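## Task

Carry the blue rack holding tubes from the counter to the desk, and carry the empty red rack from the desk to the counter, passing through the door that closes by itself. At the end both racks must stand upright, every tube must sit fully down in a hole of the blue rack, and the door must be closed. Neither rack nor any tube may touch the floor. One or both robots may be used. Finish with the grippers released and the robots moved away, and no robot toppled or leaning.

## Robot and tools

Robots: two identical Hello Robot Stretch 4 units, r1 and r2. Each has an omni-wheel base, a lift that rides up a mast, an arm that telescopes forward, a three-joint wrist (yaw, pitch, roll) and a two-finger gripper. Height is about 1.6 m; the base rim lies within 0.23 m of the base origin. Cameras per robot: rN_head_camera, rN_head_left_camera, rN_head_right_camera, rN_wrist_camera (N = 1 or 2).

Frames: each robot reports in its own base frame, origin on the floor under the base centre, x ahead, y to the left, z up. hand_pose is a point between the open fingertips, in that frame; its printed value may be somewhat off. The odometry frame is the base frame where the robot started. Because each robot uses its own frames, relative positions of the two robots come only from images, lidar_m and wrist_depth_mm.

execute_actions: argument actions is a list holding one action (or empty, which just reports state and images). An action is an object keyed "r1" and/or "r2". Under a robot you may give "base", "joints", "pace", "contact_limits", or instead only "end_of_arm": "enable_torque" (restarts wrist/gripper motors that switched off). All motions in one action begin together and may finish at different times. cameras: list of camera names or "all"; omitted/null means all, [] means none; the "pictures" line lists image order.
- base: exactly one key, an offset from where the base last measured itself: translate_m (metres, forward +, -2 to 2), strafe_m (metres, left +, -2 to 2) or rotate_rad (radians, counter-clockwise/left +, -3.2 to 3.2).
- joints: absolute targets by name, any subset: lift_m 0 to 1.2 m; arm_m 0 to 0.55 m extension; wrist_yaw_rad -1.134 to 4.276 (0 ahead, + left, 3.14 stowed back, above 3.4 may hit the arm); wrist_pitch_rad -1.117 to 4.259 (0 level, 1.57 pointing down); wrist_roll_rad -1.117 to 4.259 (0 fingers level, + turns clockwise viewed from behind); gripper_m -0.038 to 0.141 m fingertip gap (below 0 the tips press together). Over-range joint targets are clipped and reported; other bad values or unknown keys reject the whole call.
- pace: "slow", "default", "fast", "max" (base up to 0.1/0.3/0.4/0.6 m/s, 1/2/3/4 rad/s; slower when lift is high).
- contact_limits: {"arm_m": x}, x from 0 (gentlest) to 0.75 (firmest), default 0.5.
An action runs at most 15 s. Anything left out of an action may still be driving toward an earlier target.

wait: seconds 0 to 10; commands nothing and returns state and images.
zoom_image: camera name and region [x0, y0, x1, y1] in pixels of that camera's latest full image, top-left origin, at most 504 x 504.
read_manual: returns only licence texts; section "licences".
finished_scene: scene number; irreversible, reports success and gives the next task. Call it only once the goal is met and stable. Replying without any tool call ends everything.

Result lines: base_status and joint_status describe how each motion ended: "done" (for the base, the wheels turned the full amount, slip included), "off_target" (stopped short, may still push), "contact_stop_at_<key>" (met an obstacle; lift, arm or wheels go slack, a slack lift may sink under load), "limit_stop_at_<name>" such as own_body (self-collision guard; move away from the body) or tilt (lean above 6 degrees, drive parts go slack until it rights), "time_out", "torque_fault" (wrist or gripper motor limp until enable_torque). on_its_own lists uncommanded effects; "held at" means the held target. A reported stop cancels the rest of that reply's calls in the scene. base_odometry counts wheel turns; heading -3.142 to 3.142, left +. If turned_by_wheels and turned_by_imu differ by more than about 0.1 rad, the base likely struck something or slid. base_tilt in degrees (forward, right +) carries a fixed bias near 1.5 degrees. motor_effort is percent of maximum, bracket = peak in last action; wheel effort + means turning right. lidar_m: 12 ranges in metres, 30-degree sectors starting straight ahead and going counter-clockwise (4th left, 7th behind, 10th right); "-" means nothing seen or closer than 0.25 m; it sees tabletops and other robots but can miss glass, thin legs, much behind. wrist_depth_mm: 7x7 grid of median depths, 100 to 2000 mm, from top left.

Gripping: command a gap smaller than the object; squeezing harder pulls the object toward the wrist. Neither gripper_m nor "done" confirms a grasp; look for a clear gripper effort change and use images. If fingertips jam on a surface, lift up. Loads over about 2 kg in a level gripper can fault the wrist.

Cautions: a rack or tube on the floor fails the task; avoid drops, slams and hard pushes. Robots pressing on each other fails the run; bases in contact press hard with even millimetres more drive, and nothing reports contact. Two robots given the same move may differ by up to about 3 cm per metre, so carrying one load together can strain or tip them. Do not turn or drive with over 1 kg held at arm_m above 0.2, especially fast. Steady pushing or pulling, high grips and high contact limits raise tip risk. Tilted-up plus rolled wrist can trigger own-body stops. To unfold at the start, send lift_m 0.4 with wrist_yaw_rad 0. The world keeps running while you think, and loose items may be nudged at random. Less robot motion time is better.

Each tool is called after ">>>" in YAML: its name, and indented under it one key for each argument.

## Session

>>> execute_actions:
  actions: []

Scene clock: 0.00 s.
r1.base_odometry: x=+0.000 y=+0.000 heading=+0.000 (m, m, rad; r1's odometry frame)
r1.turned_by_wheels: +0.000 (rad since the last result)
r1.turned_by_imu: +0.000 (rad since the last result)
r1.base_tilt: forward=+0.1 right=+0.1 (deg)
r1.lidar_m: 2.12 1.17 1.26 1.06 1.08 0.93 0.80 0.78 0.95 0.91 0.92 1.09
r1.base_status: not commanded
r1.joint_positions: lift_m=+0.254 arm_m=-0.001 wrist_yaw_rad=+3.172 wrist_pitch_rad=+0.012 wrist_roll_rad=+0.001 gripper_m=+0.057
r1.joint_status: not commanded
r1.motor_effort: lift_m=+20 arm_m=-1 wrist_yaw_rad=+0 wrist_pitch_rad=-7 wrist_roll_rad=+1 gripper_m=-5 wheel_0=+0 wheel_1=-1 wheel_2=+1 (%)
r1.hand_pose: x=-0.1212 y=+0.0787 z=+0.4288 quat_wxyz=(-0.015, -0.006, +0.000, +1.000) (m; r1's base frame)
r1.wrist_depth_mm: - 138 138 946 976 1042 1098 / - 106 137 946 1008 1060 1098 / - 111 137 960 991 1025 1060 / - 133 162 931 960 1042 1060 / 214 866 891 946 976 1008 1078 / 223 854 198 946 198 1025 1078 / 221 831 878 141 976 1008 1060
r2.base_odometry: x=+0.000 y=+0.000 heading=+0.000 (m, m, rad; r2's odometry frame)
r2.turned_by_wheels: +0.000 (rad since the last result)
r2.turned_by_imu: +0.000 (rad since the last result)
r2.base_tilt: forward=-0.6 right=+0.6 (deg)
r2.lidar_m: 0.87 0.81 0.85 1.05 1.78 1.87 2.37 2.20 1.25 0.80 0.69 0.66
r2.base_status: not commanded
r2.joint_positions: lift_m=+0.280 arm_m=+0.000 wrist_yaw_rad=+3.221 wrist_pitch_rad=-0.005 wrist_roll_rad=-0.007 gripper_m=+0.057
r2.joint_status: not commanded
r2.motor_effort: lift_m=+18 arm_m=-1 wrist_yaw_rad=+0 wrist_pitch_rad=-8 wrist_roll_rad=+3 gripper_m=-3 wheel_0=+0 wheel_1=+0 wheel_2=+0 (%)
r2.hand_pose: x=-0.1238 y=+0.0642 z=+0.4600 quat_wxyz=(-0.040, +0.003, -0.003, +0.999) (m; r2's base frame)
r2.wrist_depth_mm: - - 132 - - 1983 1618 / - - 131 - - 1921 1661 / - 106 133 - - 1983 1661 / - 138 149 - - 1983 1708 / 197 - - - - 1921 1708 / 196 1397 196 1366 195 1397 1366 / 195 238 1025 - 1060 960 960
pictures: r1_head_camera, r1_head_left_camera, r1_head_right_camera, r1_wrist_camera, r2_head_camera, r2_head_left_camera, r2_head_right_camera, r2_wrist_camera
Images, in order (width x height): r1_head_camera 420x560, r1_head_left_camera 420x672, r1_head_right_camera 420x672, r1_wrist_camera 616x392, r2_head_camera 420x560, r2_head_left_camera 420x672, r2_head_right_camera 420x672, r2_wrist_camera 616x392.

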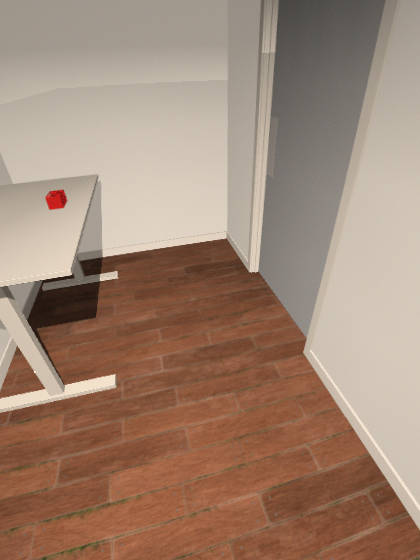

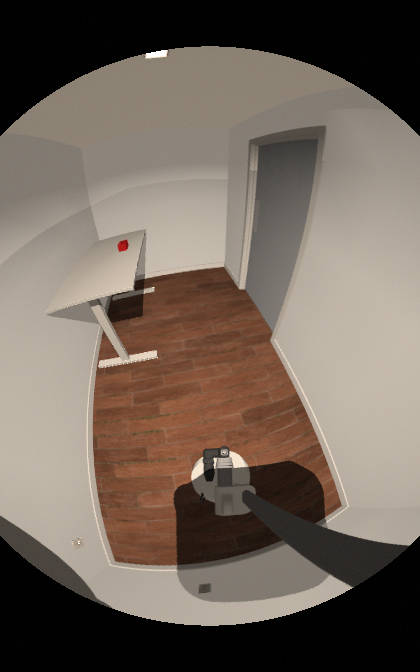

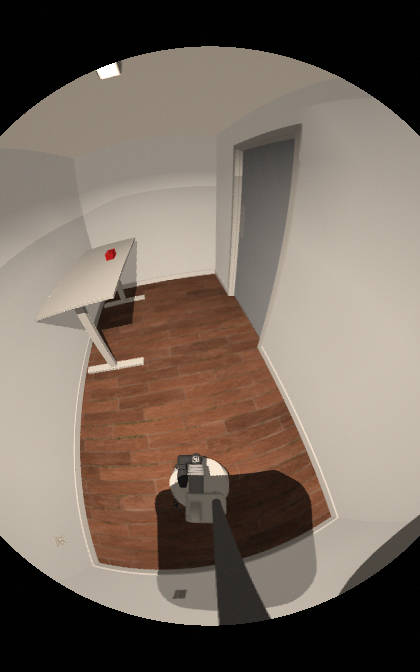

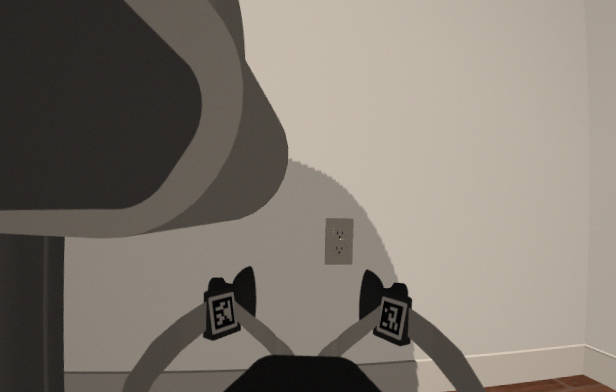

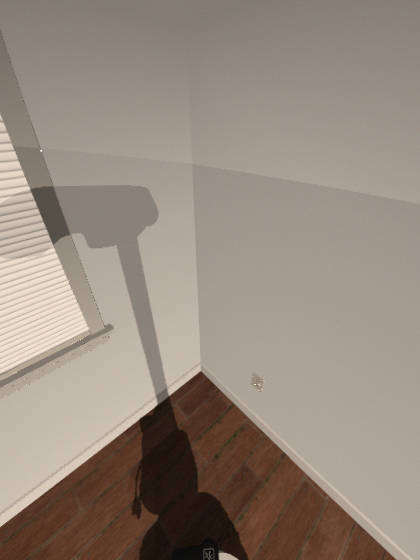

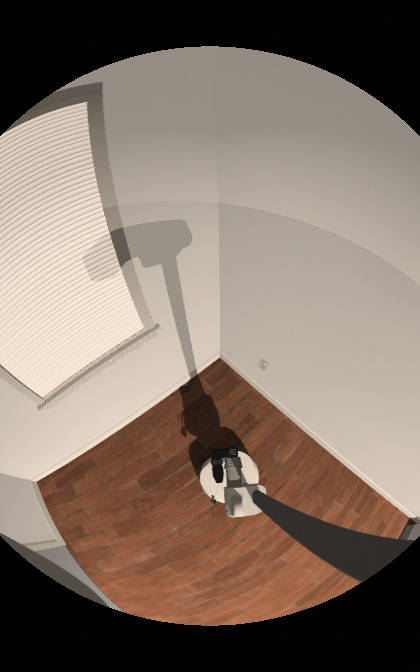

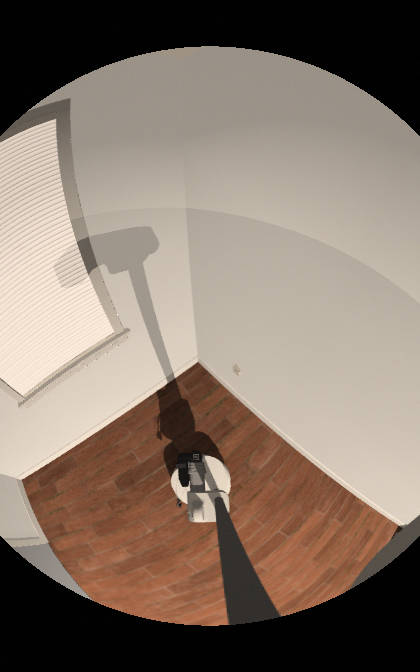

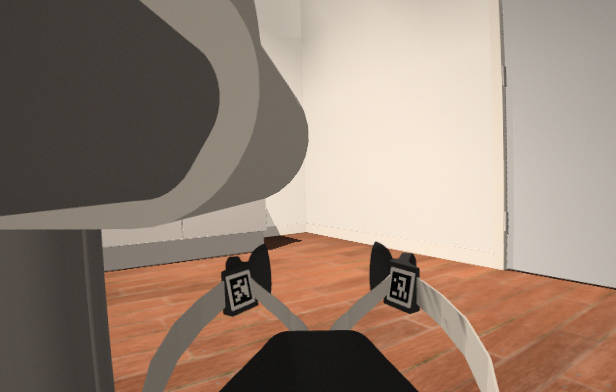

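>>> execute_actions:
  actions:
    - {"r1": {"base": {"rotate_rad": 1.71}, "joints": {"lift_m": 0.45}, "pace": "max"}, "r2": {"base": {"rotate_rad": -2.39}, "joints": {"lift_m": 0.4}, "pace": "max"}}
  cameras: ["r1_head_right_camera", "r2_head_camera", "r2_head_right_camera"]

Scene clock: 3.53 s.
r1.base_odometry: x=+0.000 y=+0.000 heading=+1.710 (m, m, rad; r1's odometry frame)
r1.turned_by_wheels: +1.710 (rad since the last result)
r1.turned_by_imu: +1.716 (rad since the last result)
r1.base_tilt: forward=+0.0 right=+0.1 (deg)
r1.lidar_m: 1.07 1.13 0.85 0.79 0.80 1.00 0.91 0.93 1.21 1.86 1.20 1.17
r1.base_status: done
r1.joint_positions: lift_m=+0.450 arm_m=-0.001 wrist_yaw_rad=+3.171 wrist_pitch_rad=+0.012 wrist_roll_rad=+0.001 gripper_m=+0.057
r1.joint_status: all done
r1.motor_effort: lift_m=+21(23) arm_m=-1(1) wrist_yaw_rad=+0(1) wrist_pitch_rad=-7(7) wrist_roll_rad=+1(1) gripper_m=-5(4) wheel_0=+1(10) wheel_1=+2(12) wheel_2=+2(14) (%)
r1.hand_pose: x=-0.1211 y=+0.0788 z=+0.6247 quat_wxyz=(-0.015, -0.006, +0.000, +1.000) (m; r1's base frame)
r1.wrist_depth_mm: - 138 138 1042 1060 1078 991 / - 106 137 1060 1060 1078 1008 / - 111 137 1060 1098 1078 1008 / - 133 163 1042 1060 1060 1008 / 213 1025 1008 1042 1060 1060 960 / 222 1042 198 1060 197 1060 960 / 222 1008 1025 141 1042 1078 960
r2.base_odometry: x=+0.000 y=+0.000 heading=-2.390 (m, m, rad; r2's odometry frame)
r2.turned_by_wheels: -2.390 (rad since the last result)
r2.turned_by_imu: -2.361 (rad since the last result)
r2.base_tilt: forward=-0.6 right=+0.7 (deg)
r2.lidar_m: 2.15 0.94 0.71 0.67 0.75 0.84 0.84 0.90 1.40 1.86 2.00 2.25
r2.base_status: done
r2.joint_positions: lift_m=+0.400 arm_m=+0.000 wrist_yaw_rad=+3.221 wrist_pitch_rad=-0.005 wrist_roll_rad=-0.007 gripper_m=+0.057
r2.joint_status: all done
r2.motor_effort: lift_m=+20(24) arm_m=-1(1) wrist_yaw_rad=+0(0) wrist_pitch_rad=-7(9) wrist_roll_rad=+2(2) gripper_m=-2(4) wheel_0=+1(9) wheel_1=-1(13) wheel_2=-1(10) (%)
r2.hand_pose: x=-0.1238 y=+0.0642 z=+0.5796 quat_wxyz=(-0.040, +0.003, -0.003, +0.999) (m; r2's base frame)
r2.wrist_depth_mm: - - 132 991 946 917 878 / - - 132 976 960 917 878 / - 106 133 976 960 931 891 / - 137 148 1025 976 931 904 / 197 1138 1098 1042 976 946 904 / 196 1160 196 1042 195 946 904 / 194 239 1118 - 991 946 931
pictures: r1_head_right_camera, r2_head_camera, r2_head_right_camera
Images, in order (width x height): r1_head_right_camera 420x672, r2_head_camera 420x560, r2_head_right_camera 420x672.

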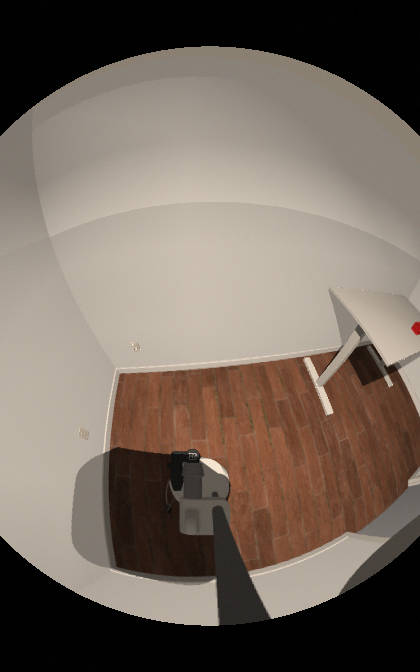

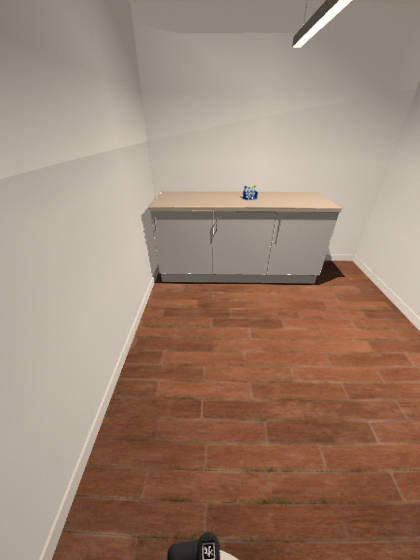

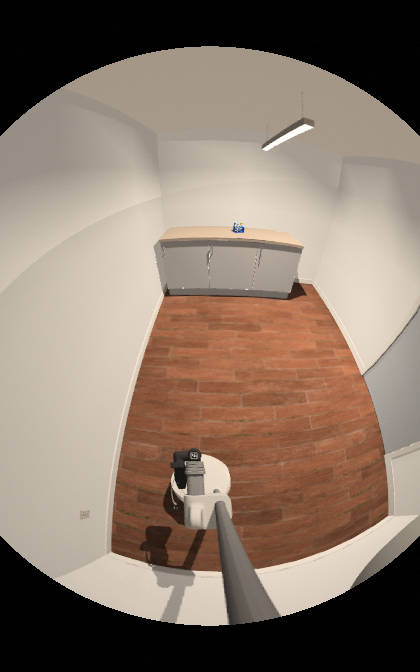

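>>> zoom_image:
  camera: "r2_head_camera"
  region: [210, 170, 290, 220]

Region (210, 170, 290, 220) of r2_head_camera's 420x560 image, scaled by 6.300, with more detail than that image has; it fills the top 315 rows of this view, and the rest is white.

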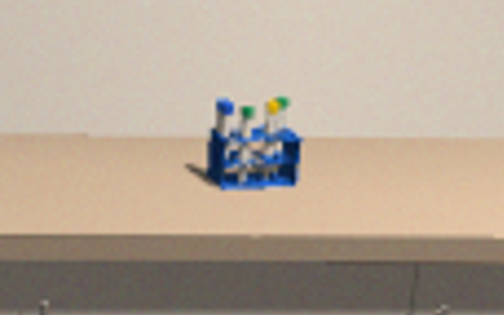

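>>> execute_actions:
  actions: []

Scene clock: 4.07 s.
r1.base_odometry: x=+0.000 y=+0.000 heading=+1.710 (m, m, rad; r1's odometry frame)
r1.turned_by_wheels: +0.000 (rad since the last result)
r1.turned_by_imu: +0.000 (rad since the last result)
r1.base_tilt: forward=+0.0 right=+0.2 (deg)
r1.lidar_m: 1.07 1.12 0.84 0.78 0.81 0.98 0.92 0.95 1.21 1.90 1.20 1.16
r1.base_status: done
r1.joint_positions: lift_m=+0.450 arm_m=-0.001 wrist_yaw_rad=+3.171 wrist_pitch_rad=+0.012 wrist_roll_rad=+0.001 gripper_m=+0.057
r1.joint_status: all done
r1.motor_effort: lift_m=+21(23) arm_m=-1(1) wrist_yaw_rad=+0(1) wrist_pitch_rad=-7(7) wrist_roll_rad=+0(1) gripper_m=-4(4) wheel_0=+1(10) wheel_1=+2(12) wheel_2=+3(14) (%)
r1.hand_pose: x=-0.1211 y=+0.0788 z=+0.6247 quat_wxyz=(-0.015, -0.006, +0.000, +1.000) (m; r1's base frame)
r1.wrist_depth_mm: - 138 138 1060 1042 1078 976 / - 106 137 1060 1060 1042 1008 / - 111 137 1042 1042 1078 1008 / - 133 163 1060 1060 1078 991 / 213 1025 1042 1060 1078 1042 976 / 223 1025 198 1042 198 1060 976 / 220 1025 1042 141 1042 1060 960
r2.base_odometry: x=+0.000 y=+0.000 heading=-2.390 (m, m, rad; r2's odometry frame)
r2.turned_by_wheels: +0.000 (rad since the last result)
r2.turned_by_imu: +0.000 (rad since the last result)
r2.base_tilt: forward=-0.5 right=+0.6 (deg)
r2.lidar_m: 2.16 0.92 0.68 0.68 0.75 0.87 0.83 0.90 1.38 1.86 2.00 2.23
r2.base_status: done
r2.joint_positions: lift_m=+0.400 arm_m=+0.000 wrist_yaw_rad=+3.221 wrist_pitch_rad=-0.005 wrist_roll_rad=-0.007 gripper_m=+0.057
r2.joint_status: all done
r2.motor_effort: lift_m=+20(24) arm_m=-1(1) wrist_yaw_rad=+1(0) wrist_pitch_rad=-7(9) wrist_roll_rad=+2(2) gripper_m=-5(4) wheel_0=+1(9) wheel_1=-1(13) wheel_2=-1(10) (%)
r2.hand_pose: x=-0.1238 y=+0.0642 z=+0.5796 quat_wxyz=(-0.040, +0.003, -0.003, +0.999) (m; r2's base frame)
r2.wrist_depth_mm: - - 132 991 946 917 878 / - - 132 991 946 917 891 / - 106 133 976 960 931 878 / - 137 149 1008 976 931 904 / 197 1160 1098 1042 960 946 891 / 196 1138 196 1025 195 960 917 / 195 238 1118 - 991 946 917
pictures: r1_head_camera, r1_head_left_camera, r1_head_right_camera, r1_wrist_camera, r2_head_camera, r2_head_left_camera, r2_head_right_camera, r2_wrist_camera
Images, in order (width x height): r1_head_camera 420x560, r1_head_left_camera 420x672, r1_head_right_camera 420x672, r1_wrist_camera 616x392, r2_head_camera 420x560, r2_head_left_camera 420x672, r2_head_right_camera 420x672, r2_wrist_camera 616x392.

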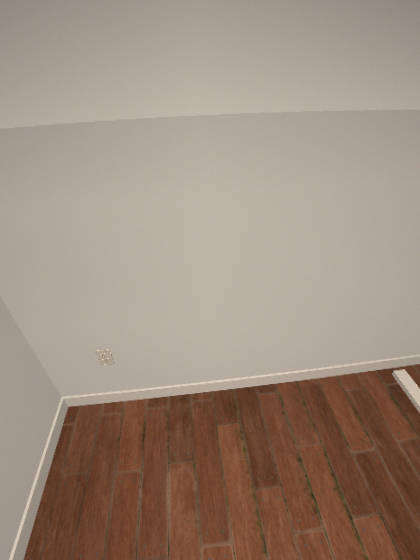

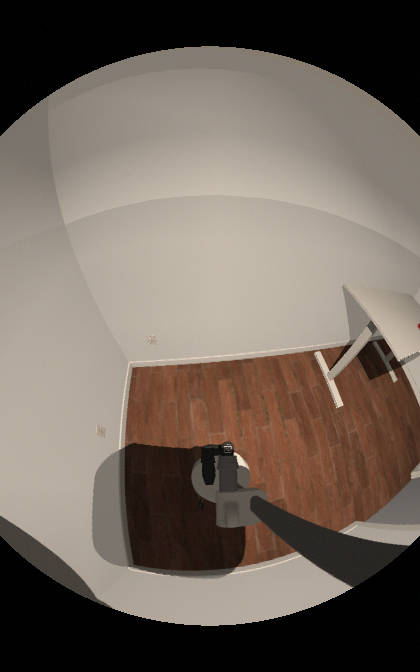

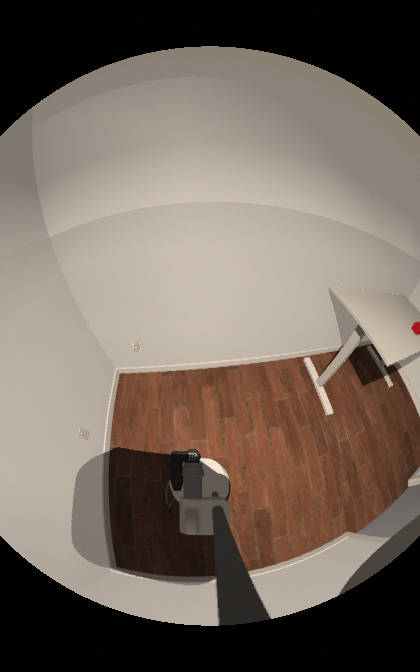

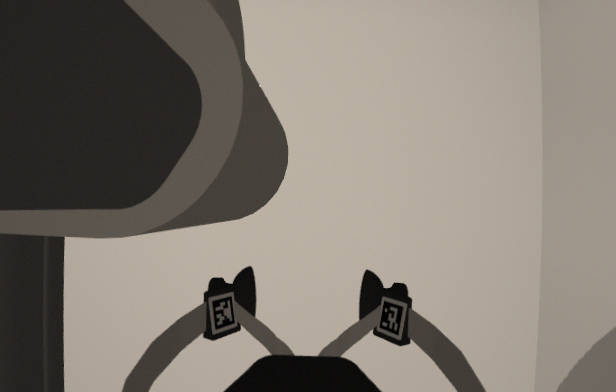

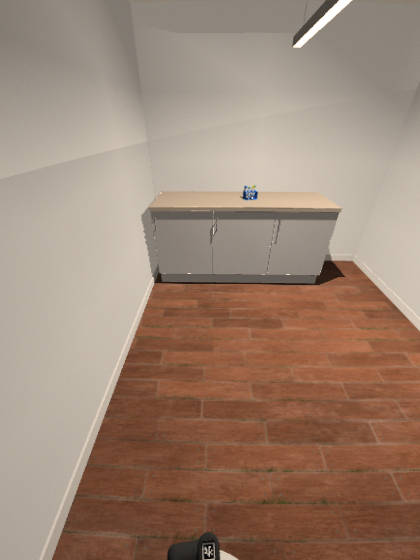

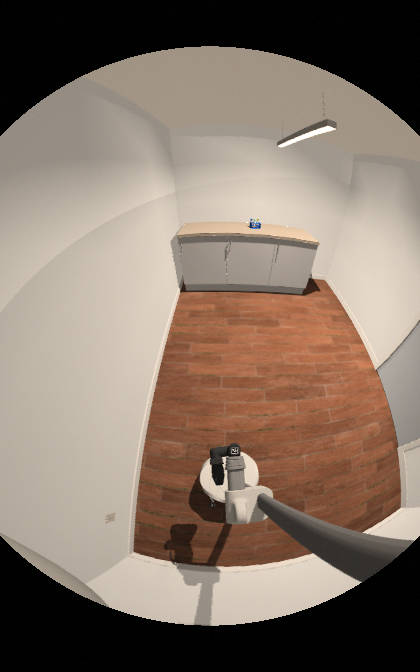

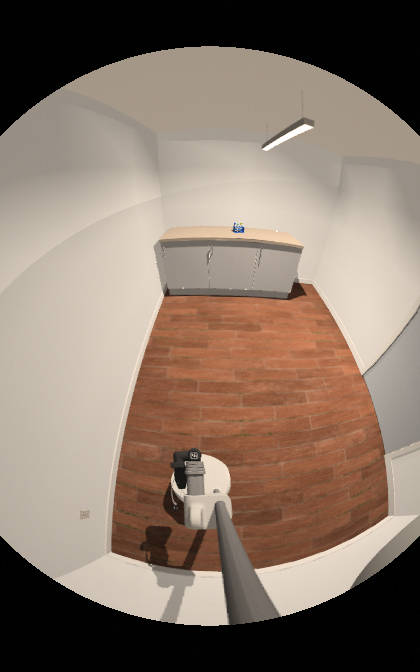

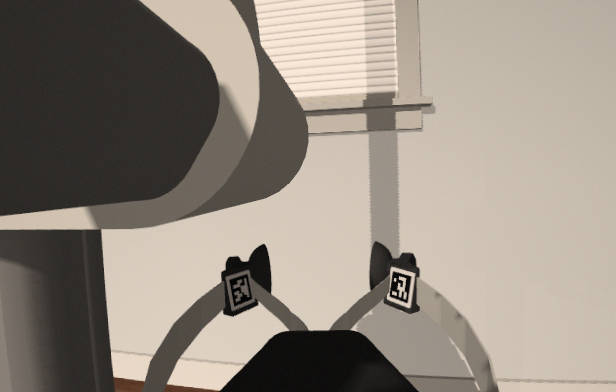

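>>> execute_actions:
  actions:
    - {"r1": {"base": {"strafe_m": -1.9}, "joints": {"lift_m": 1.05, "wrist_yaw_rad": 0, "wrist_pitch_rad": 0.3, "wrist_roll_rad": 0, "gripper_m": 0.141}, "pace": "max"}, "r2": {"base": {"translate_m": 1.66}, "joints": {"lift_m": 0.98, "wrist_yaw_rad": 0, "wrist_pitch_rad": 0.3, "wrist_roll_rad": 0, "gripper_m": 0.141}, "pace": "max"}}

Scene clock: 9.40 s.
r1.base_odometry: x=+1.882 y=+0.265 heading=+1.710 (m, m, rad; r1's odometry frame)
r1.turned_by_wheels: +0.000 (rad since the last result)
r1.turned_by_imu: +0.003 (rad since the last result)
r1.base_tilt: forward=+0.0 right=+0.2 (deg)
r1.lidar_m: 0.46 0.48 0.64 2.68 1.17 0.90 0.82 0.80 1.01 1.06 0.79 0.53
r1.base_status: done
r1.joint_positions: lift_m=+1.050 arm_m=-0.001 wrist_yaw_rad=+0.000 wrist_pitch_rad=+0.302 wrist_roll_rad=+0.000 gripper_m=+0.141
r1.joint_status: all done
r1.motor_effort: lift_m=+20(26) arm_m=-1(1) wrist_yaw_rad=+0(7) wrist_pitch_rad=-7(6) wrist_roll_rad=+0(0) gripper_m=+1(1) wheel_0=-1(14) wheel_1=+1(13) wheel_2=+0(2) (%)
r1.hand_pose: x=+0.4452 y=-0.0874 z=+1.1424 quat_wxyz=(+0.989, +0.000, +0.150, +0.000) (m; r1's base frame)
r1.wrist_depth_mm: 904 931 946 946 976 960 1008 / 946 946 976 991 1008 1025 1042 / 976 991 1008 1042 1042 1060 1098 / 1008 1042 1060 1078 1060 1098 1138 / 715 741 750 759 768 768 788 / 539 211 469 521 569 512 564 / 430 436 449 142 449 445 452
r2.base_odometry: x=-1.213 y=-1.134 heading=-2.390 (m, m, rad; r2's odometry frame)
r2.turned_by_wheels: +0.000 (rad since the last result)
r2.turned_by_imu: -0.003 (rad since the last result)
r2.base_tilt: forward=-0.6 right=+0.6 (deg)
r2.lidar_m: 0.55 0.63 0.54 0.55 0.60 0.89 2.50 2.62 2.07 2.00 0.75 0.57
r2.base_status: done
r2.joint_positions: lift_m=+0.980 arm_m=+0.000 wrist_yaw_rad=+0.000 wrist_pitch_rad=+0.302 wrist_roll_rad=+0.000 gripper_m=+0.141
r2.joint_status: all done
r2.motor_effort: lift_m=+20(23) arm_m=-1(1) wrist_yaw_rad=+0(8) wrist_pitch_rad=-8(9) wrist_roll_rad=+3(5) gripper_m=-1(3) wheel_0=+0(8) wheel_1=+0(9) wheel_2=+0(14) (%)
r2.hand_pose: x=+0.4462 y=-0.0874 z=+1.0723 quat_wxyz=(+0.989, +0.000, +0.150, +0.000) (m; r2's base frame)
r2.wrist_depth_mm: 809 931 931 891 878 854 831 / 809 976 960 960 917 891 878 / 809 1025 1008 1008 991 960 917 / 778 866 831 809 788 759 627 / 609 597 585 574 564 512 530 / 466 452 427 424 410 397 415 / 521 496 480 - 413 404 410
pictures: r1_head_camera, r1_head_left_camera, r1_head_right_camera, r1_wrist_camera, r2_head_camera, r2_head_left_camera, r2_head_right_camera, r2_wrist_camera
Images, in order (width x height): r1_head_camera 420x560, r1_head_left_camera 420x672, r1_head_right_camera 420x672, r1_wrist_camera 616x392, r2_head_camera 420x560, r2_head_left_camera 420x672, r2_head_right_camera 420x672, r2_wrist_camera 616x392.

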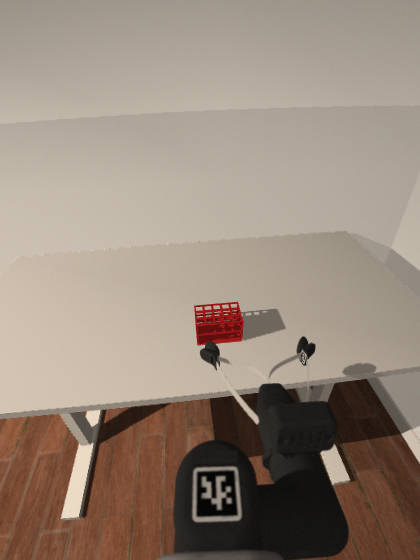

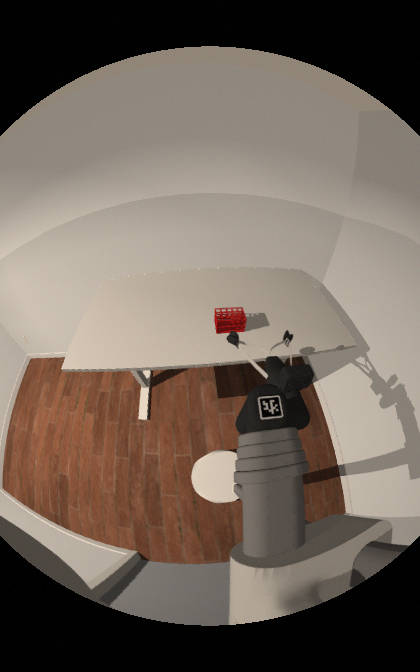

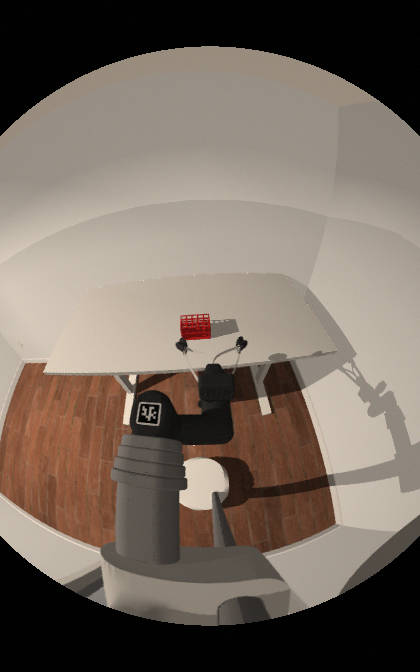

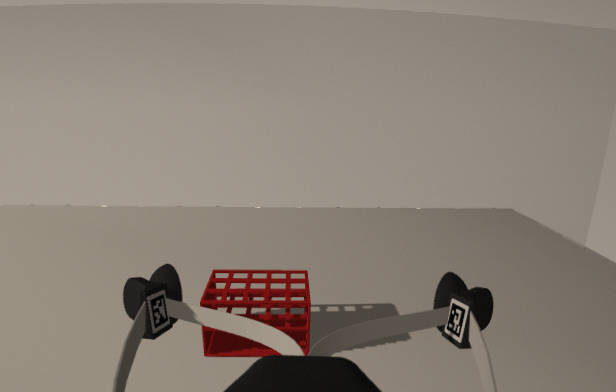

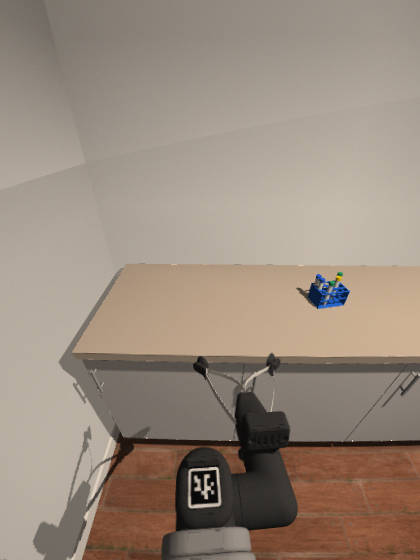

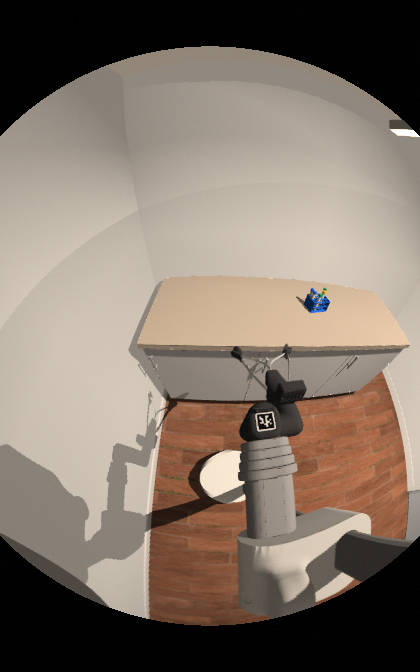

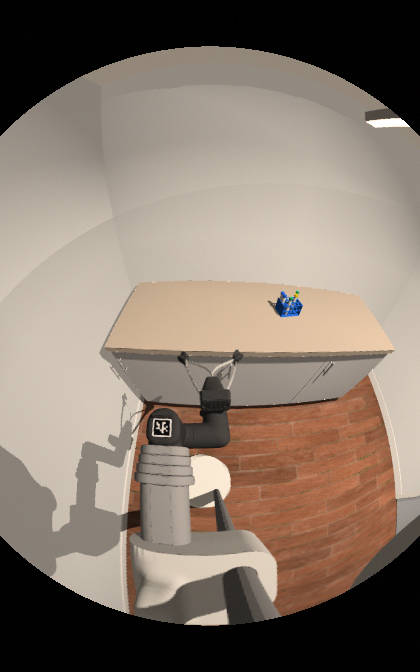

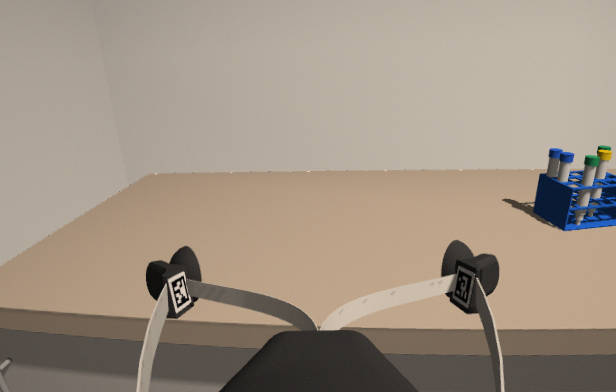

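>>> zoom_image:
  camera: "r1_head_camera"
  region: [150, 260, 330, 400]

>>> zoom_image:
  camera: "r1_wrist_camera"
  region: [170, 240, 350, 380]

>>> zoom_image:
  camera: "r2_head_camera"
  region: [270, 250, 390, 340]

>>> zoom_image:
  camera: "r2_wrist_camera"
  region: [476, 120, 616, 250]

Region (150, 260, 330, 400) of r1_head_camera's 420x560 image, scaled by 2.800, with more detail than that image has.

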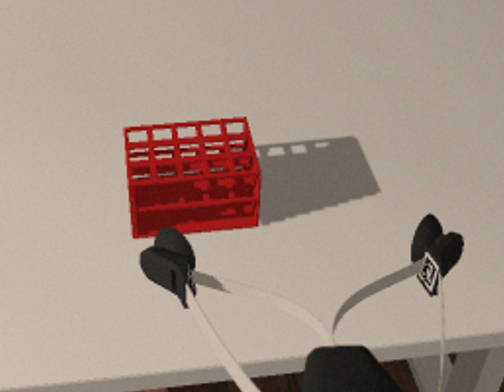

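Region (170, 240, 350, 380) of r1_wrist_camera's 616x392 image, scaled by 2.800.

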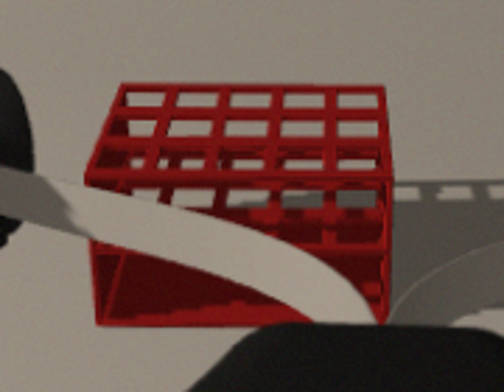

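Region (270, 250, 390, 340) of r2_head_camera's 420x560 image, scaled by 4.200, with more detail than that image has; it fills the top 378 rows of this view, and the rest is white.

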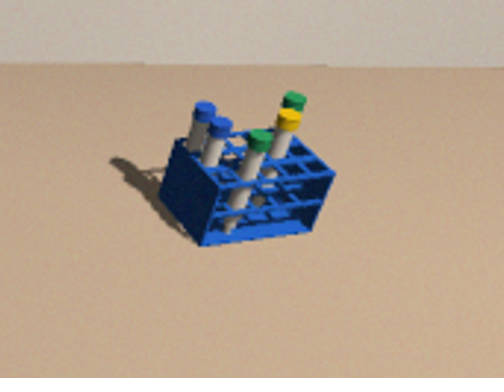

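Region (476, 120, 616, 250) of r2_wrist_camera's 616x392 image, scaled by 3.600; it fills the top 468 rows of this view, and the rest is white.

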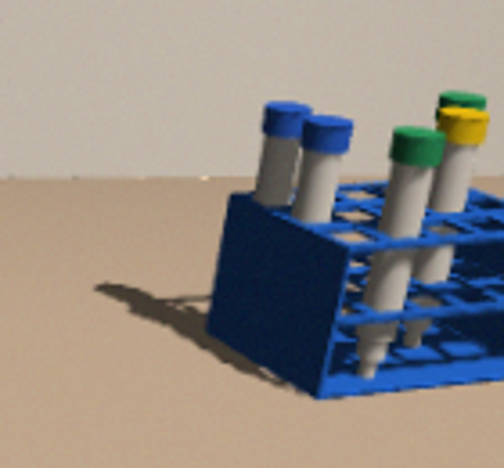

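>>> execute_actions:
  actions:
    - {"r1": {"base": {"rotate_rad": 0.085}, "joints": {"lift_m": 0.91, "arm_m": 0.12, "wrist_pitch_rad": 0.25}, "pace": "fast"}, "r2": {"base": {"strafe_m": -0.5}, "joints": {"lift_m": 0.88, "arm_m": 0.12, "wrist_pitch_rad": 0.25}, "pace": "fast"}}
  cameras: ["r1_head_camera", "r1_wrist_camera", "r2_head_camera", "r2_wrist_camera"]

Scene clock: 15.40 s.
r1.base_odometry: x=+1.882 y=+0.264 heading=+1.795 (m, m, rad; r1's odometry frame)
r1.turned_by_wheels: +0.084 (rad since the last result)
r1.turned_by_imu: +0.084 (rad since the last result)
r1.base_tilt: forward=+0.1 right=+0.2 (deg)
r1.lidar_m: 0.45 0.50 0.70 2.68 1.06 0.88 0.81 0.81 1.08 1.06 0.70 0.50
r1.base_status: done
r1.joint_positions: lift_m=+0.910 arm_m=+0.119 wrist_yaw_rad=+0.000 wrist_pitch_rad=+0.252 wrist_roll_rad=+0.000 gripper_m=+0.141
r1.joint_status: all done
r1.motor_effort: lift_m=+18(21) arm_m=+5(6) wrist_yaw_rad=-1(1) wrist_pitch_rad=-7(8) wrist_roll_rad=+0(0) gripper_m=-2(1) wheel_0=-2(4) wheel_1=-4(9) wheel_2=-3(6) (%)
r1.hand_pose: x=+0.5694 y=-0.0873 z=+1.0164 quat_wxyz=(+0.992, +0.000, +0.126, +0.000) (m; r1's base frame)
r1.wrist_depth_mm: 842 854 842 866 831 831 831 / 891 878 878 878 866 854 842 / 931 891 917 904 878 891 878 / 723 759 768 798 820 820 842 / 452 462 407 329 452 492 496 / 324 210 301 320 317 309 345 / 257 259 268 142 268 266 272
r2.base_odometry: x=-1.554 y=-0.768 heading=-2.390 (m, m, rad; r2's odometry frame)
r2.turned_by_wheels: +0.000 (rad since the last result)
r2.turned_by_imu: -0.001 (rad since the last result)
r2.base_tilt: forward=-0.6 right=+0.8 (deg)
r2.lidar_m: 0.50 0.56 0.84 1.04 1.13 1.67 2.56 2.02 1.54 1.50 0.70 0.52
r2.base_status: done
r2.joint_positions: lift_m=+0.880 arm_m=+0.119 wrist_yaw_rad=+0.000 wrist_pitch_rad=+0.252 wrist_roll_rad=+0.000 gripper_m=+0.141
r2.joint_status: all done
r2.motor_effort: lift_m=+15(18) arm_m=+6(8) wrist_yaw_rad=+0(1) wrist_pitch_rad=-8(10) wrist_roll_rad=+4(4) gripper_m=-3(3) wheel_0=-1(11) wheel_1=+1(11) wheel_2=+0(0) (%)
r2.hand_pose: x=+0.5692 y=-0.0874 z=+0.9865 quat_wxyz=(+0.992, +0.000, +0.126, +0.000) (m; r2's base frame)
r2.wrist_depth_mm: 798 798 768 750 732 723 699 / 842 820 798 788 768 759 732 / 878 866 842 809 809 788 768 / 683 661 580 484 591 569 559 / 439 433 421 418 402 366 382 / 324 306 287 297 282 273 293 / 258 253 262 - 253 240 239
pictures: r1_head_camera, r1_wrist_camera, r2_head_camera, r2_wrist_camera
Images, in order (width x height): r1_head_camera 420x560, r1_wrist_camera 616x392, r2_head_camera 420x560, r2_wrist_camera 616x392.

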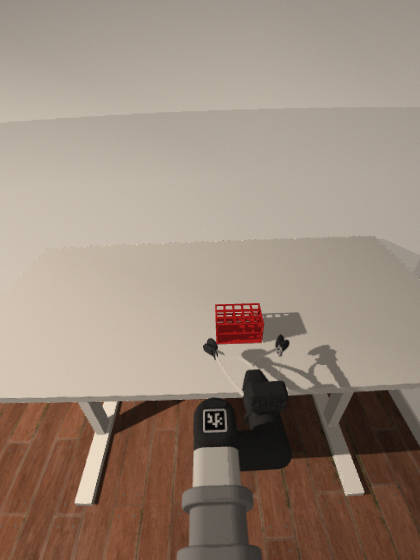

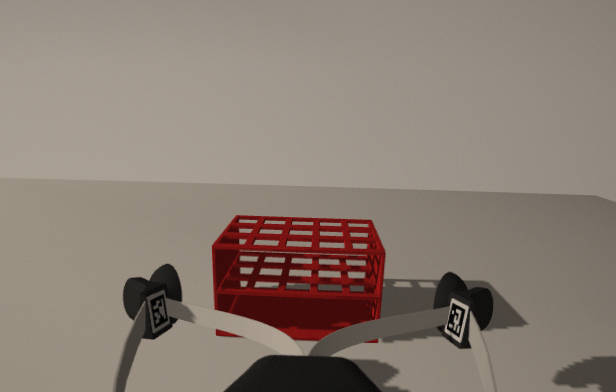

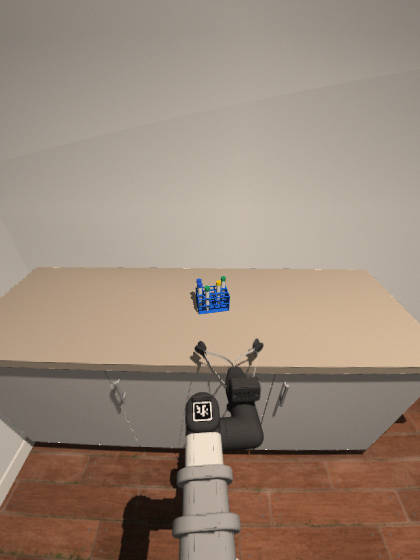

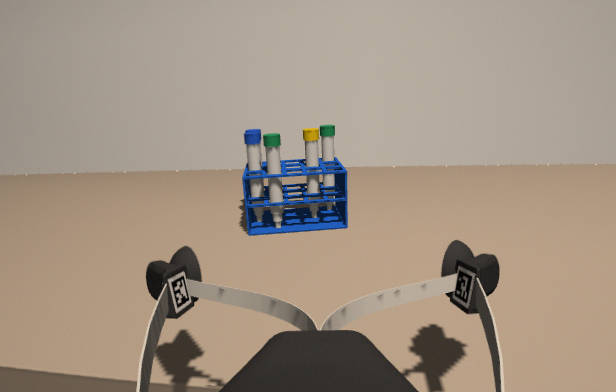

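>>> zoom_image:
  camera: "r1_wrist_camera"
  region: [110, 190, 510, 392]

>>> zoom_image:
  camera: "r2_wrist_camera"
  region: [220, 110, 380, 250]

>>> zoom_image:
  camera: "r2_head_camera"
  region: [160, 260, 290, 380]

Region (110, 190, 510, 392) of r1_wrist_camera's 616x392 image, scaled by 1.260; it fills the top 255 rows of this view, and the rest is white.

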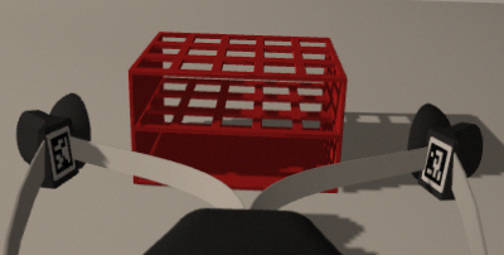

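Region (220, 110, 380, 250) of r2_wrist_camera's 616x392 image, scaled by 3.150; it fills the top 441 rows of this view, and the rest is white.

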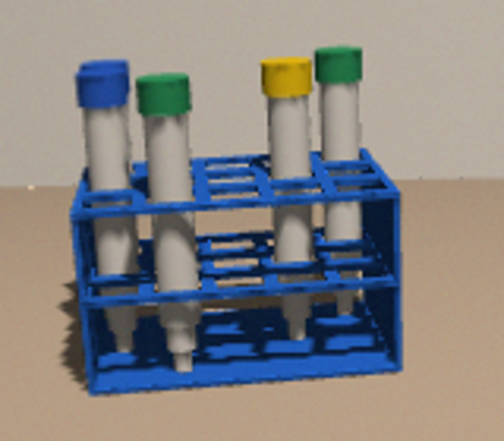

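Region (160, 260, 290, 380) of r2_head_camera's 420x560 image, scaled by 3.877, with more detail than that image has; it fills the top 465 rows of this view, and the rest is white.

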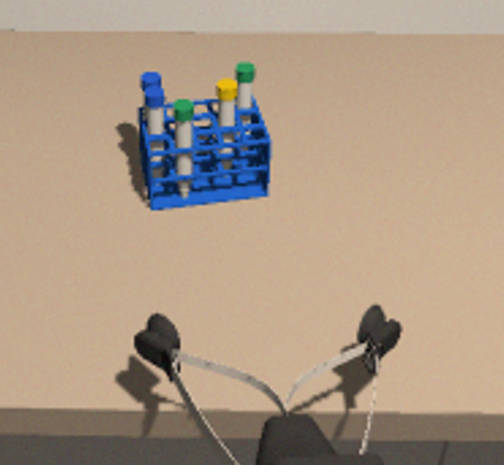

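>>> execute_actions:
  actions:
    - {"r1": {"base": {"rotate_rad": 0.014}, "joints": {"lift_m": 0.892, "arm_m": 0.193}, "pace": "default"}, "r2": {"joints": {"lift_m": 0.862, "arm_m": 0.295, "wrist_yaw_rad": 0.105}, "pace": "fast"}}
  cameras: ["r1_wrist_camera", "r2_head_camera", "r2_wrist_camera"]

Scene clock: 17.80 s.
r1.base_odometry: x=+1.881 y=+0.264 heading=+1.808 (m, m, rad; r1's odometry frame)
r1.turned_by_wheels: +0.014 (rad since the last result)
r1.turned_by_imu: +0.013 (rad since the last result)
r1.base_tilt: forward=+0.0 right=+0.2 (deg)
r1.lidar_m: 0.48 0.49 0.68 2.68 1.05 0.85 0.82 0.81 1.09 1.06 0.69 0.50
r1.base_status: done
r1.joint_positions: lift_m=+0.892 arm_m=+0.192 wrist_yaw_rad=+0.000 wrist_pitch_rad=+0.252 wrist_roll_rad=+0.000 gripper_m=+0.141
r1.joint_status: all done
r1.motor_effort: lift_m=+18(13) arm_m=+5(5) wrist_yaw_rad=+0(1) wrist_pitch_rad=-7(7) wrist_roll_rad=+0(1) gripper_m=-1(1) wheel_0=+0(4) wheel_1=-2(7) wheel_2=-2(6) (%)
r1.hand_pose: x=+0.6423 y=-0.0874 z=+0.9984 quat_wxyz=(+0.992, +0.000, +0.126, +0.000) (m; r1's base frame)
r1.wrist_depth_mm: 788 798 778 768 759 759 759 / 831 820 798 788 788 778 778 / 842 831 842 820 820 809 788 / 654 668 691 699 723 741 759 / 404 413 259 276 273 439 442 / 291 210 229 258 230 276 310 / 230 232 232 143 235 238 243
r2.base_odometry: x=-1.554 y=-0.768 heading=-2.390 (m, m, rad; r2's odometry frame)
r2.turned_by_wheels: +0.000 (rad since the last result)
r2.turned_by_imu: +0.000 (rad since the last result)
r2.base_tilt: forward=-0.5 right=+0.7 (deg)
r2.lidar_m: 0.51 0.58 0.86 1.04 1.12 1.65 2.55 2.02 1.56 1.50 0.73 0.52
r2.base_status: not commanded
r2.joint_positions: lift_m=+0.862 arm_m=+0.294 wrist_yaw_rad=+0.105 wrist_pitch_rad=+0.252 wrist_roll_rad=+0.000 gripper_m=+0.141
r2.joint_status: all done
r2.motor_effort: lift_m=+15(15) arm_m=+6(1) wrist_yaw_rad=-1(4) wrist_pitch_rad=-8(8) wrist_roll_rad=+4(4) gripper_m=+0(1) wheel_0=-1(1) wheel_1=+1(1) wheel_2=+0(0) (%)
r2.hand_pose: x=+0.7518 y=-0.0576 z=+0.9685 quat_wxyz=(+0.991, -0.007, +0.125, +0.052) (m; r2's base frame)
r2.wrist_depth_mm: 691 654 627 597 564 539 517 / 723 683 647 621 585 564 535 / 768 723 691 640 609 591 564 / 615 591 564 330 320 508 504 / 394 387 336 322 319 329 343 / 289 274 258 266 252 246 263 / 234 227 236 - 227 216 214
pictures: r1_wrist_camera, r2_head_camera, r2_wrist_camera
Images, in order (width x height): r1_wrist_camera 616x392, r2_head_camera 420x560, r2_wrist_camera 616x392.

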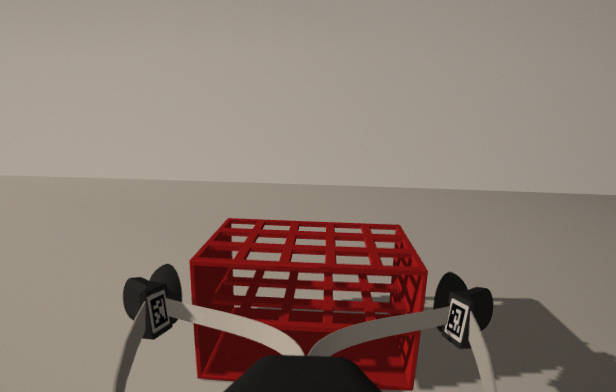

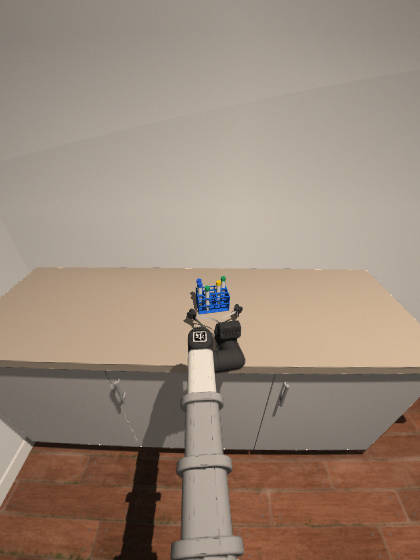

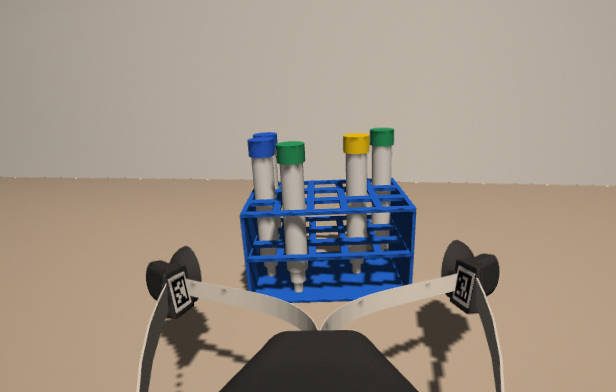

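>>> execute_actions:
  actions:
    - {"r1": {"joints": {"gripper_m": 0.07}}, "r2": {"joints": {"arm_m": 0.365}, "pace": "default"}}
  cameras: ["r1_wrist_camera", "r2_wrist_camera"]

Scene clock: 19.73 s.
r1.base_odometry: x=+1.881 y=+0.264 heading=+1.808 (m, m, rad; r1's odometry frame)
r1.turned_by_wheels: +0.000 (rad since the last result)
r1.turned_by_imu: +0.000 (rad since the last result)
r1.base_tilt: forward=+0.1 right=+0.1 (deg)
r1.lidar_m: 0.47 0.47 0.70 2.69 1.02 0.87 0.82 0.81 1.05 1.05 0.66 0.51
r1.base_status: not commanded
r1.joint_positions: lift_m=+0.892 arm_m=+0.192 wrist_yaw_rad=+0.000 wrist_pitch_rad=+0.253 wrist_roll_rad=+0.000 gripper_m=+0.070
r1.joint_status: all done
r1.motor_effort: lift_m=+18(18) arm_m=+5(5) wrist_yaw_rad=-1(0) wrist_pitch_rad=-9(9) wrist_roll_rad=+0(0) gripper_m=-33(30) wheel_0=-1(1) wheel_1=-1(2) wheel_2=-2(2) (%)
r1.hand_pose: x=+0.6423 y=-0.0874 z=+0.9983 quat_wxyz=(+0.992, +0.000, +0.126, +0.000) (m; r1's base frame)
r1.wrist_depth_mm: 798 778 788 768 759 759 750 / 809 809 788 778 788 778 778 / 854 831 831 831 820 809 798 / 661 676 683 691 715 732 759 / 399 410 247 229 231 436 439 / 289 183 217 251 229 291 309 / 224 228 215 191 189 205 242
r2.base_odometry: x=-1.554 y=-0.768 heading=-2.390 (m, m, rad; r2's odometry frame)
r2.turned_by_wheels: +0.000 (rad since the last result)
r2.turned_by_imu: +0.000 (rad since the last result)
r2.base_tilt: forward=-0.7 right=+0.6 (deg)
r2.lidar_m: 0.51 0.55 0.82 1.01 1.14 1.66 2.53 2.01 1.54 1.50 0.72 0.54
r2.base_status: not commanded
r2.joint_positions: lift_m=+0.862 arm_m=+0.364 wrist_yaw_rad=+0.105 wrist_pitch_rad=+0.252 wrist_roll_rad=+0.000 gripper_m=+0.141
r2.joint_status: all done
r2.motor_effort: lift_m=+15(15) arm_m=+6(7) wrist_yaw_rad=+0(1) wrist_pitch_rad=-8(8) wrist_roll_rad=+4(4) gripper_m=+0(2) wheel_0=-1(1) wheel_1=+1(1) wheel_2=+0(0) (%)
r2.hand_pose: x=+0.8218 y=-0.0576 z=+0.9685 quat_wxyz=(+0.991, -0.007, +0.125, +0.052) (m; r2's base frame)
r2.wrist_depth_mm: 609 585 554 530 504 480 466 / 640 609 580 554 525 500 480 / 683 647 609 574 539 521 500 / 615 591 477 251 252 530 512 / 394 387 228 220 236 329 343 / 289 274 239 212 232 245 263 / 233 228 227 - 218 216 215
pictures: r1_wrist_camera, r2_wrist_camera
Images, in order (width x height): r1_wrist_camera 616x392, r2_wrist_camera 616x392.

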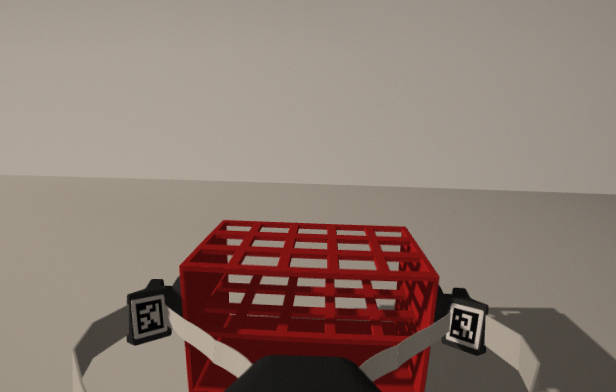

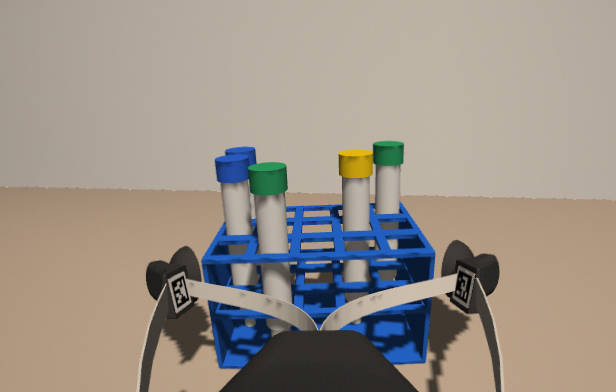

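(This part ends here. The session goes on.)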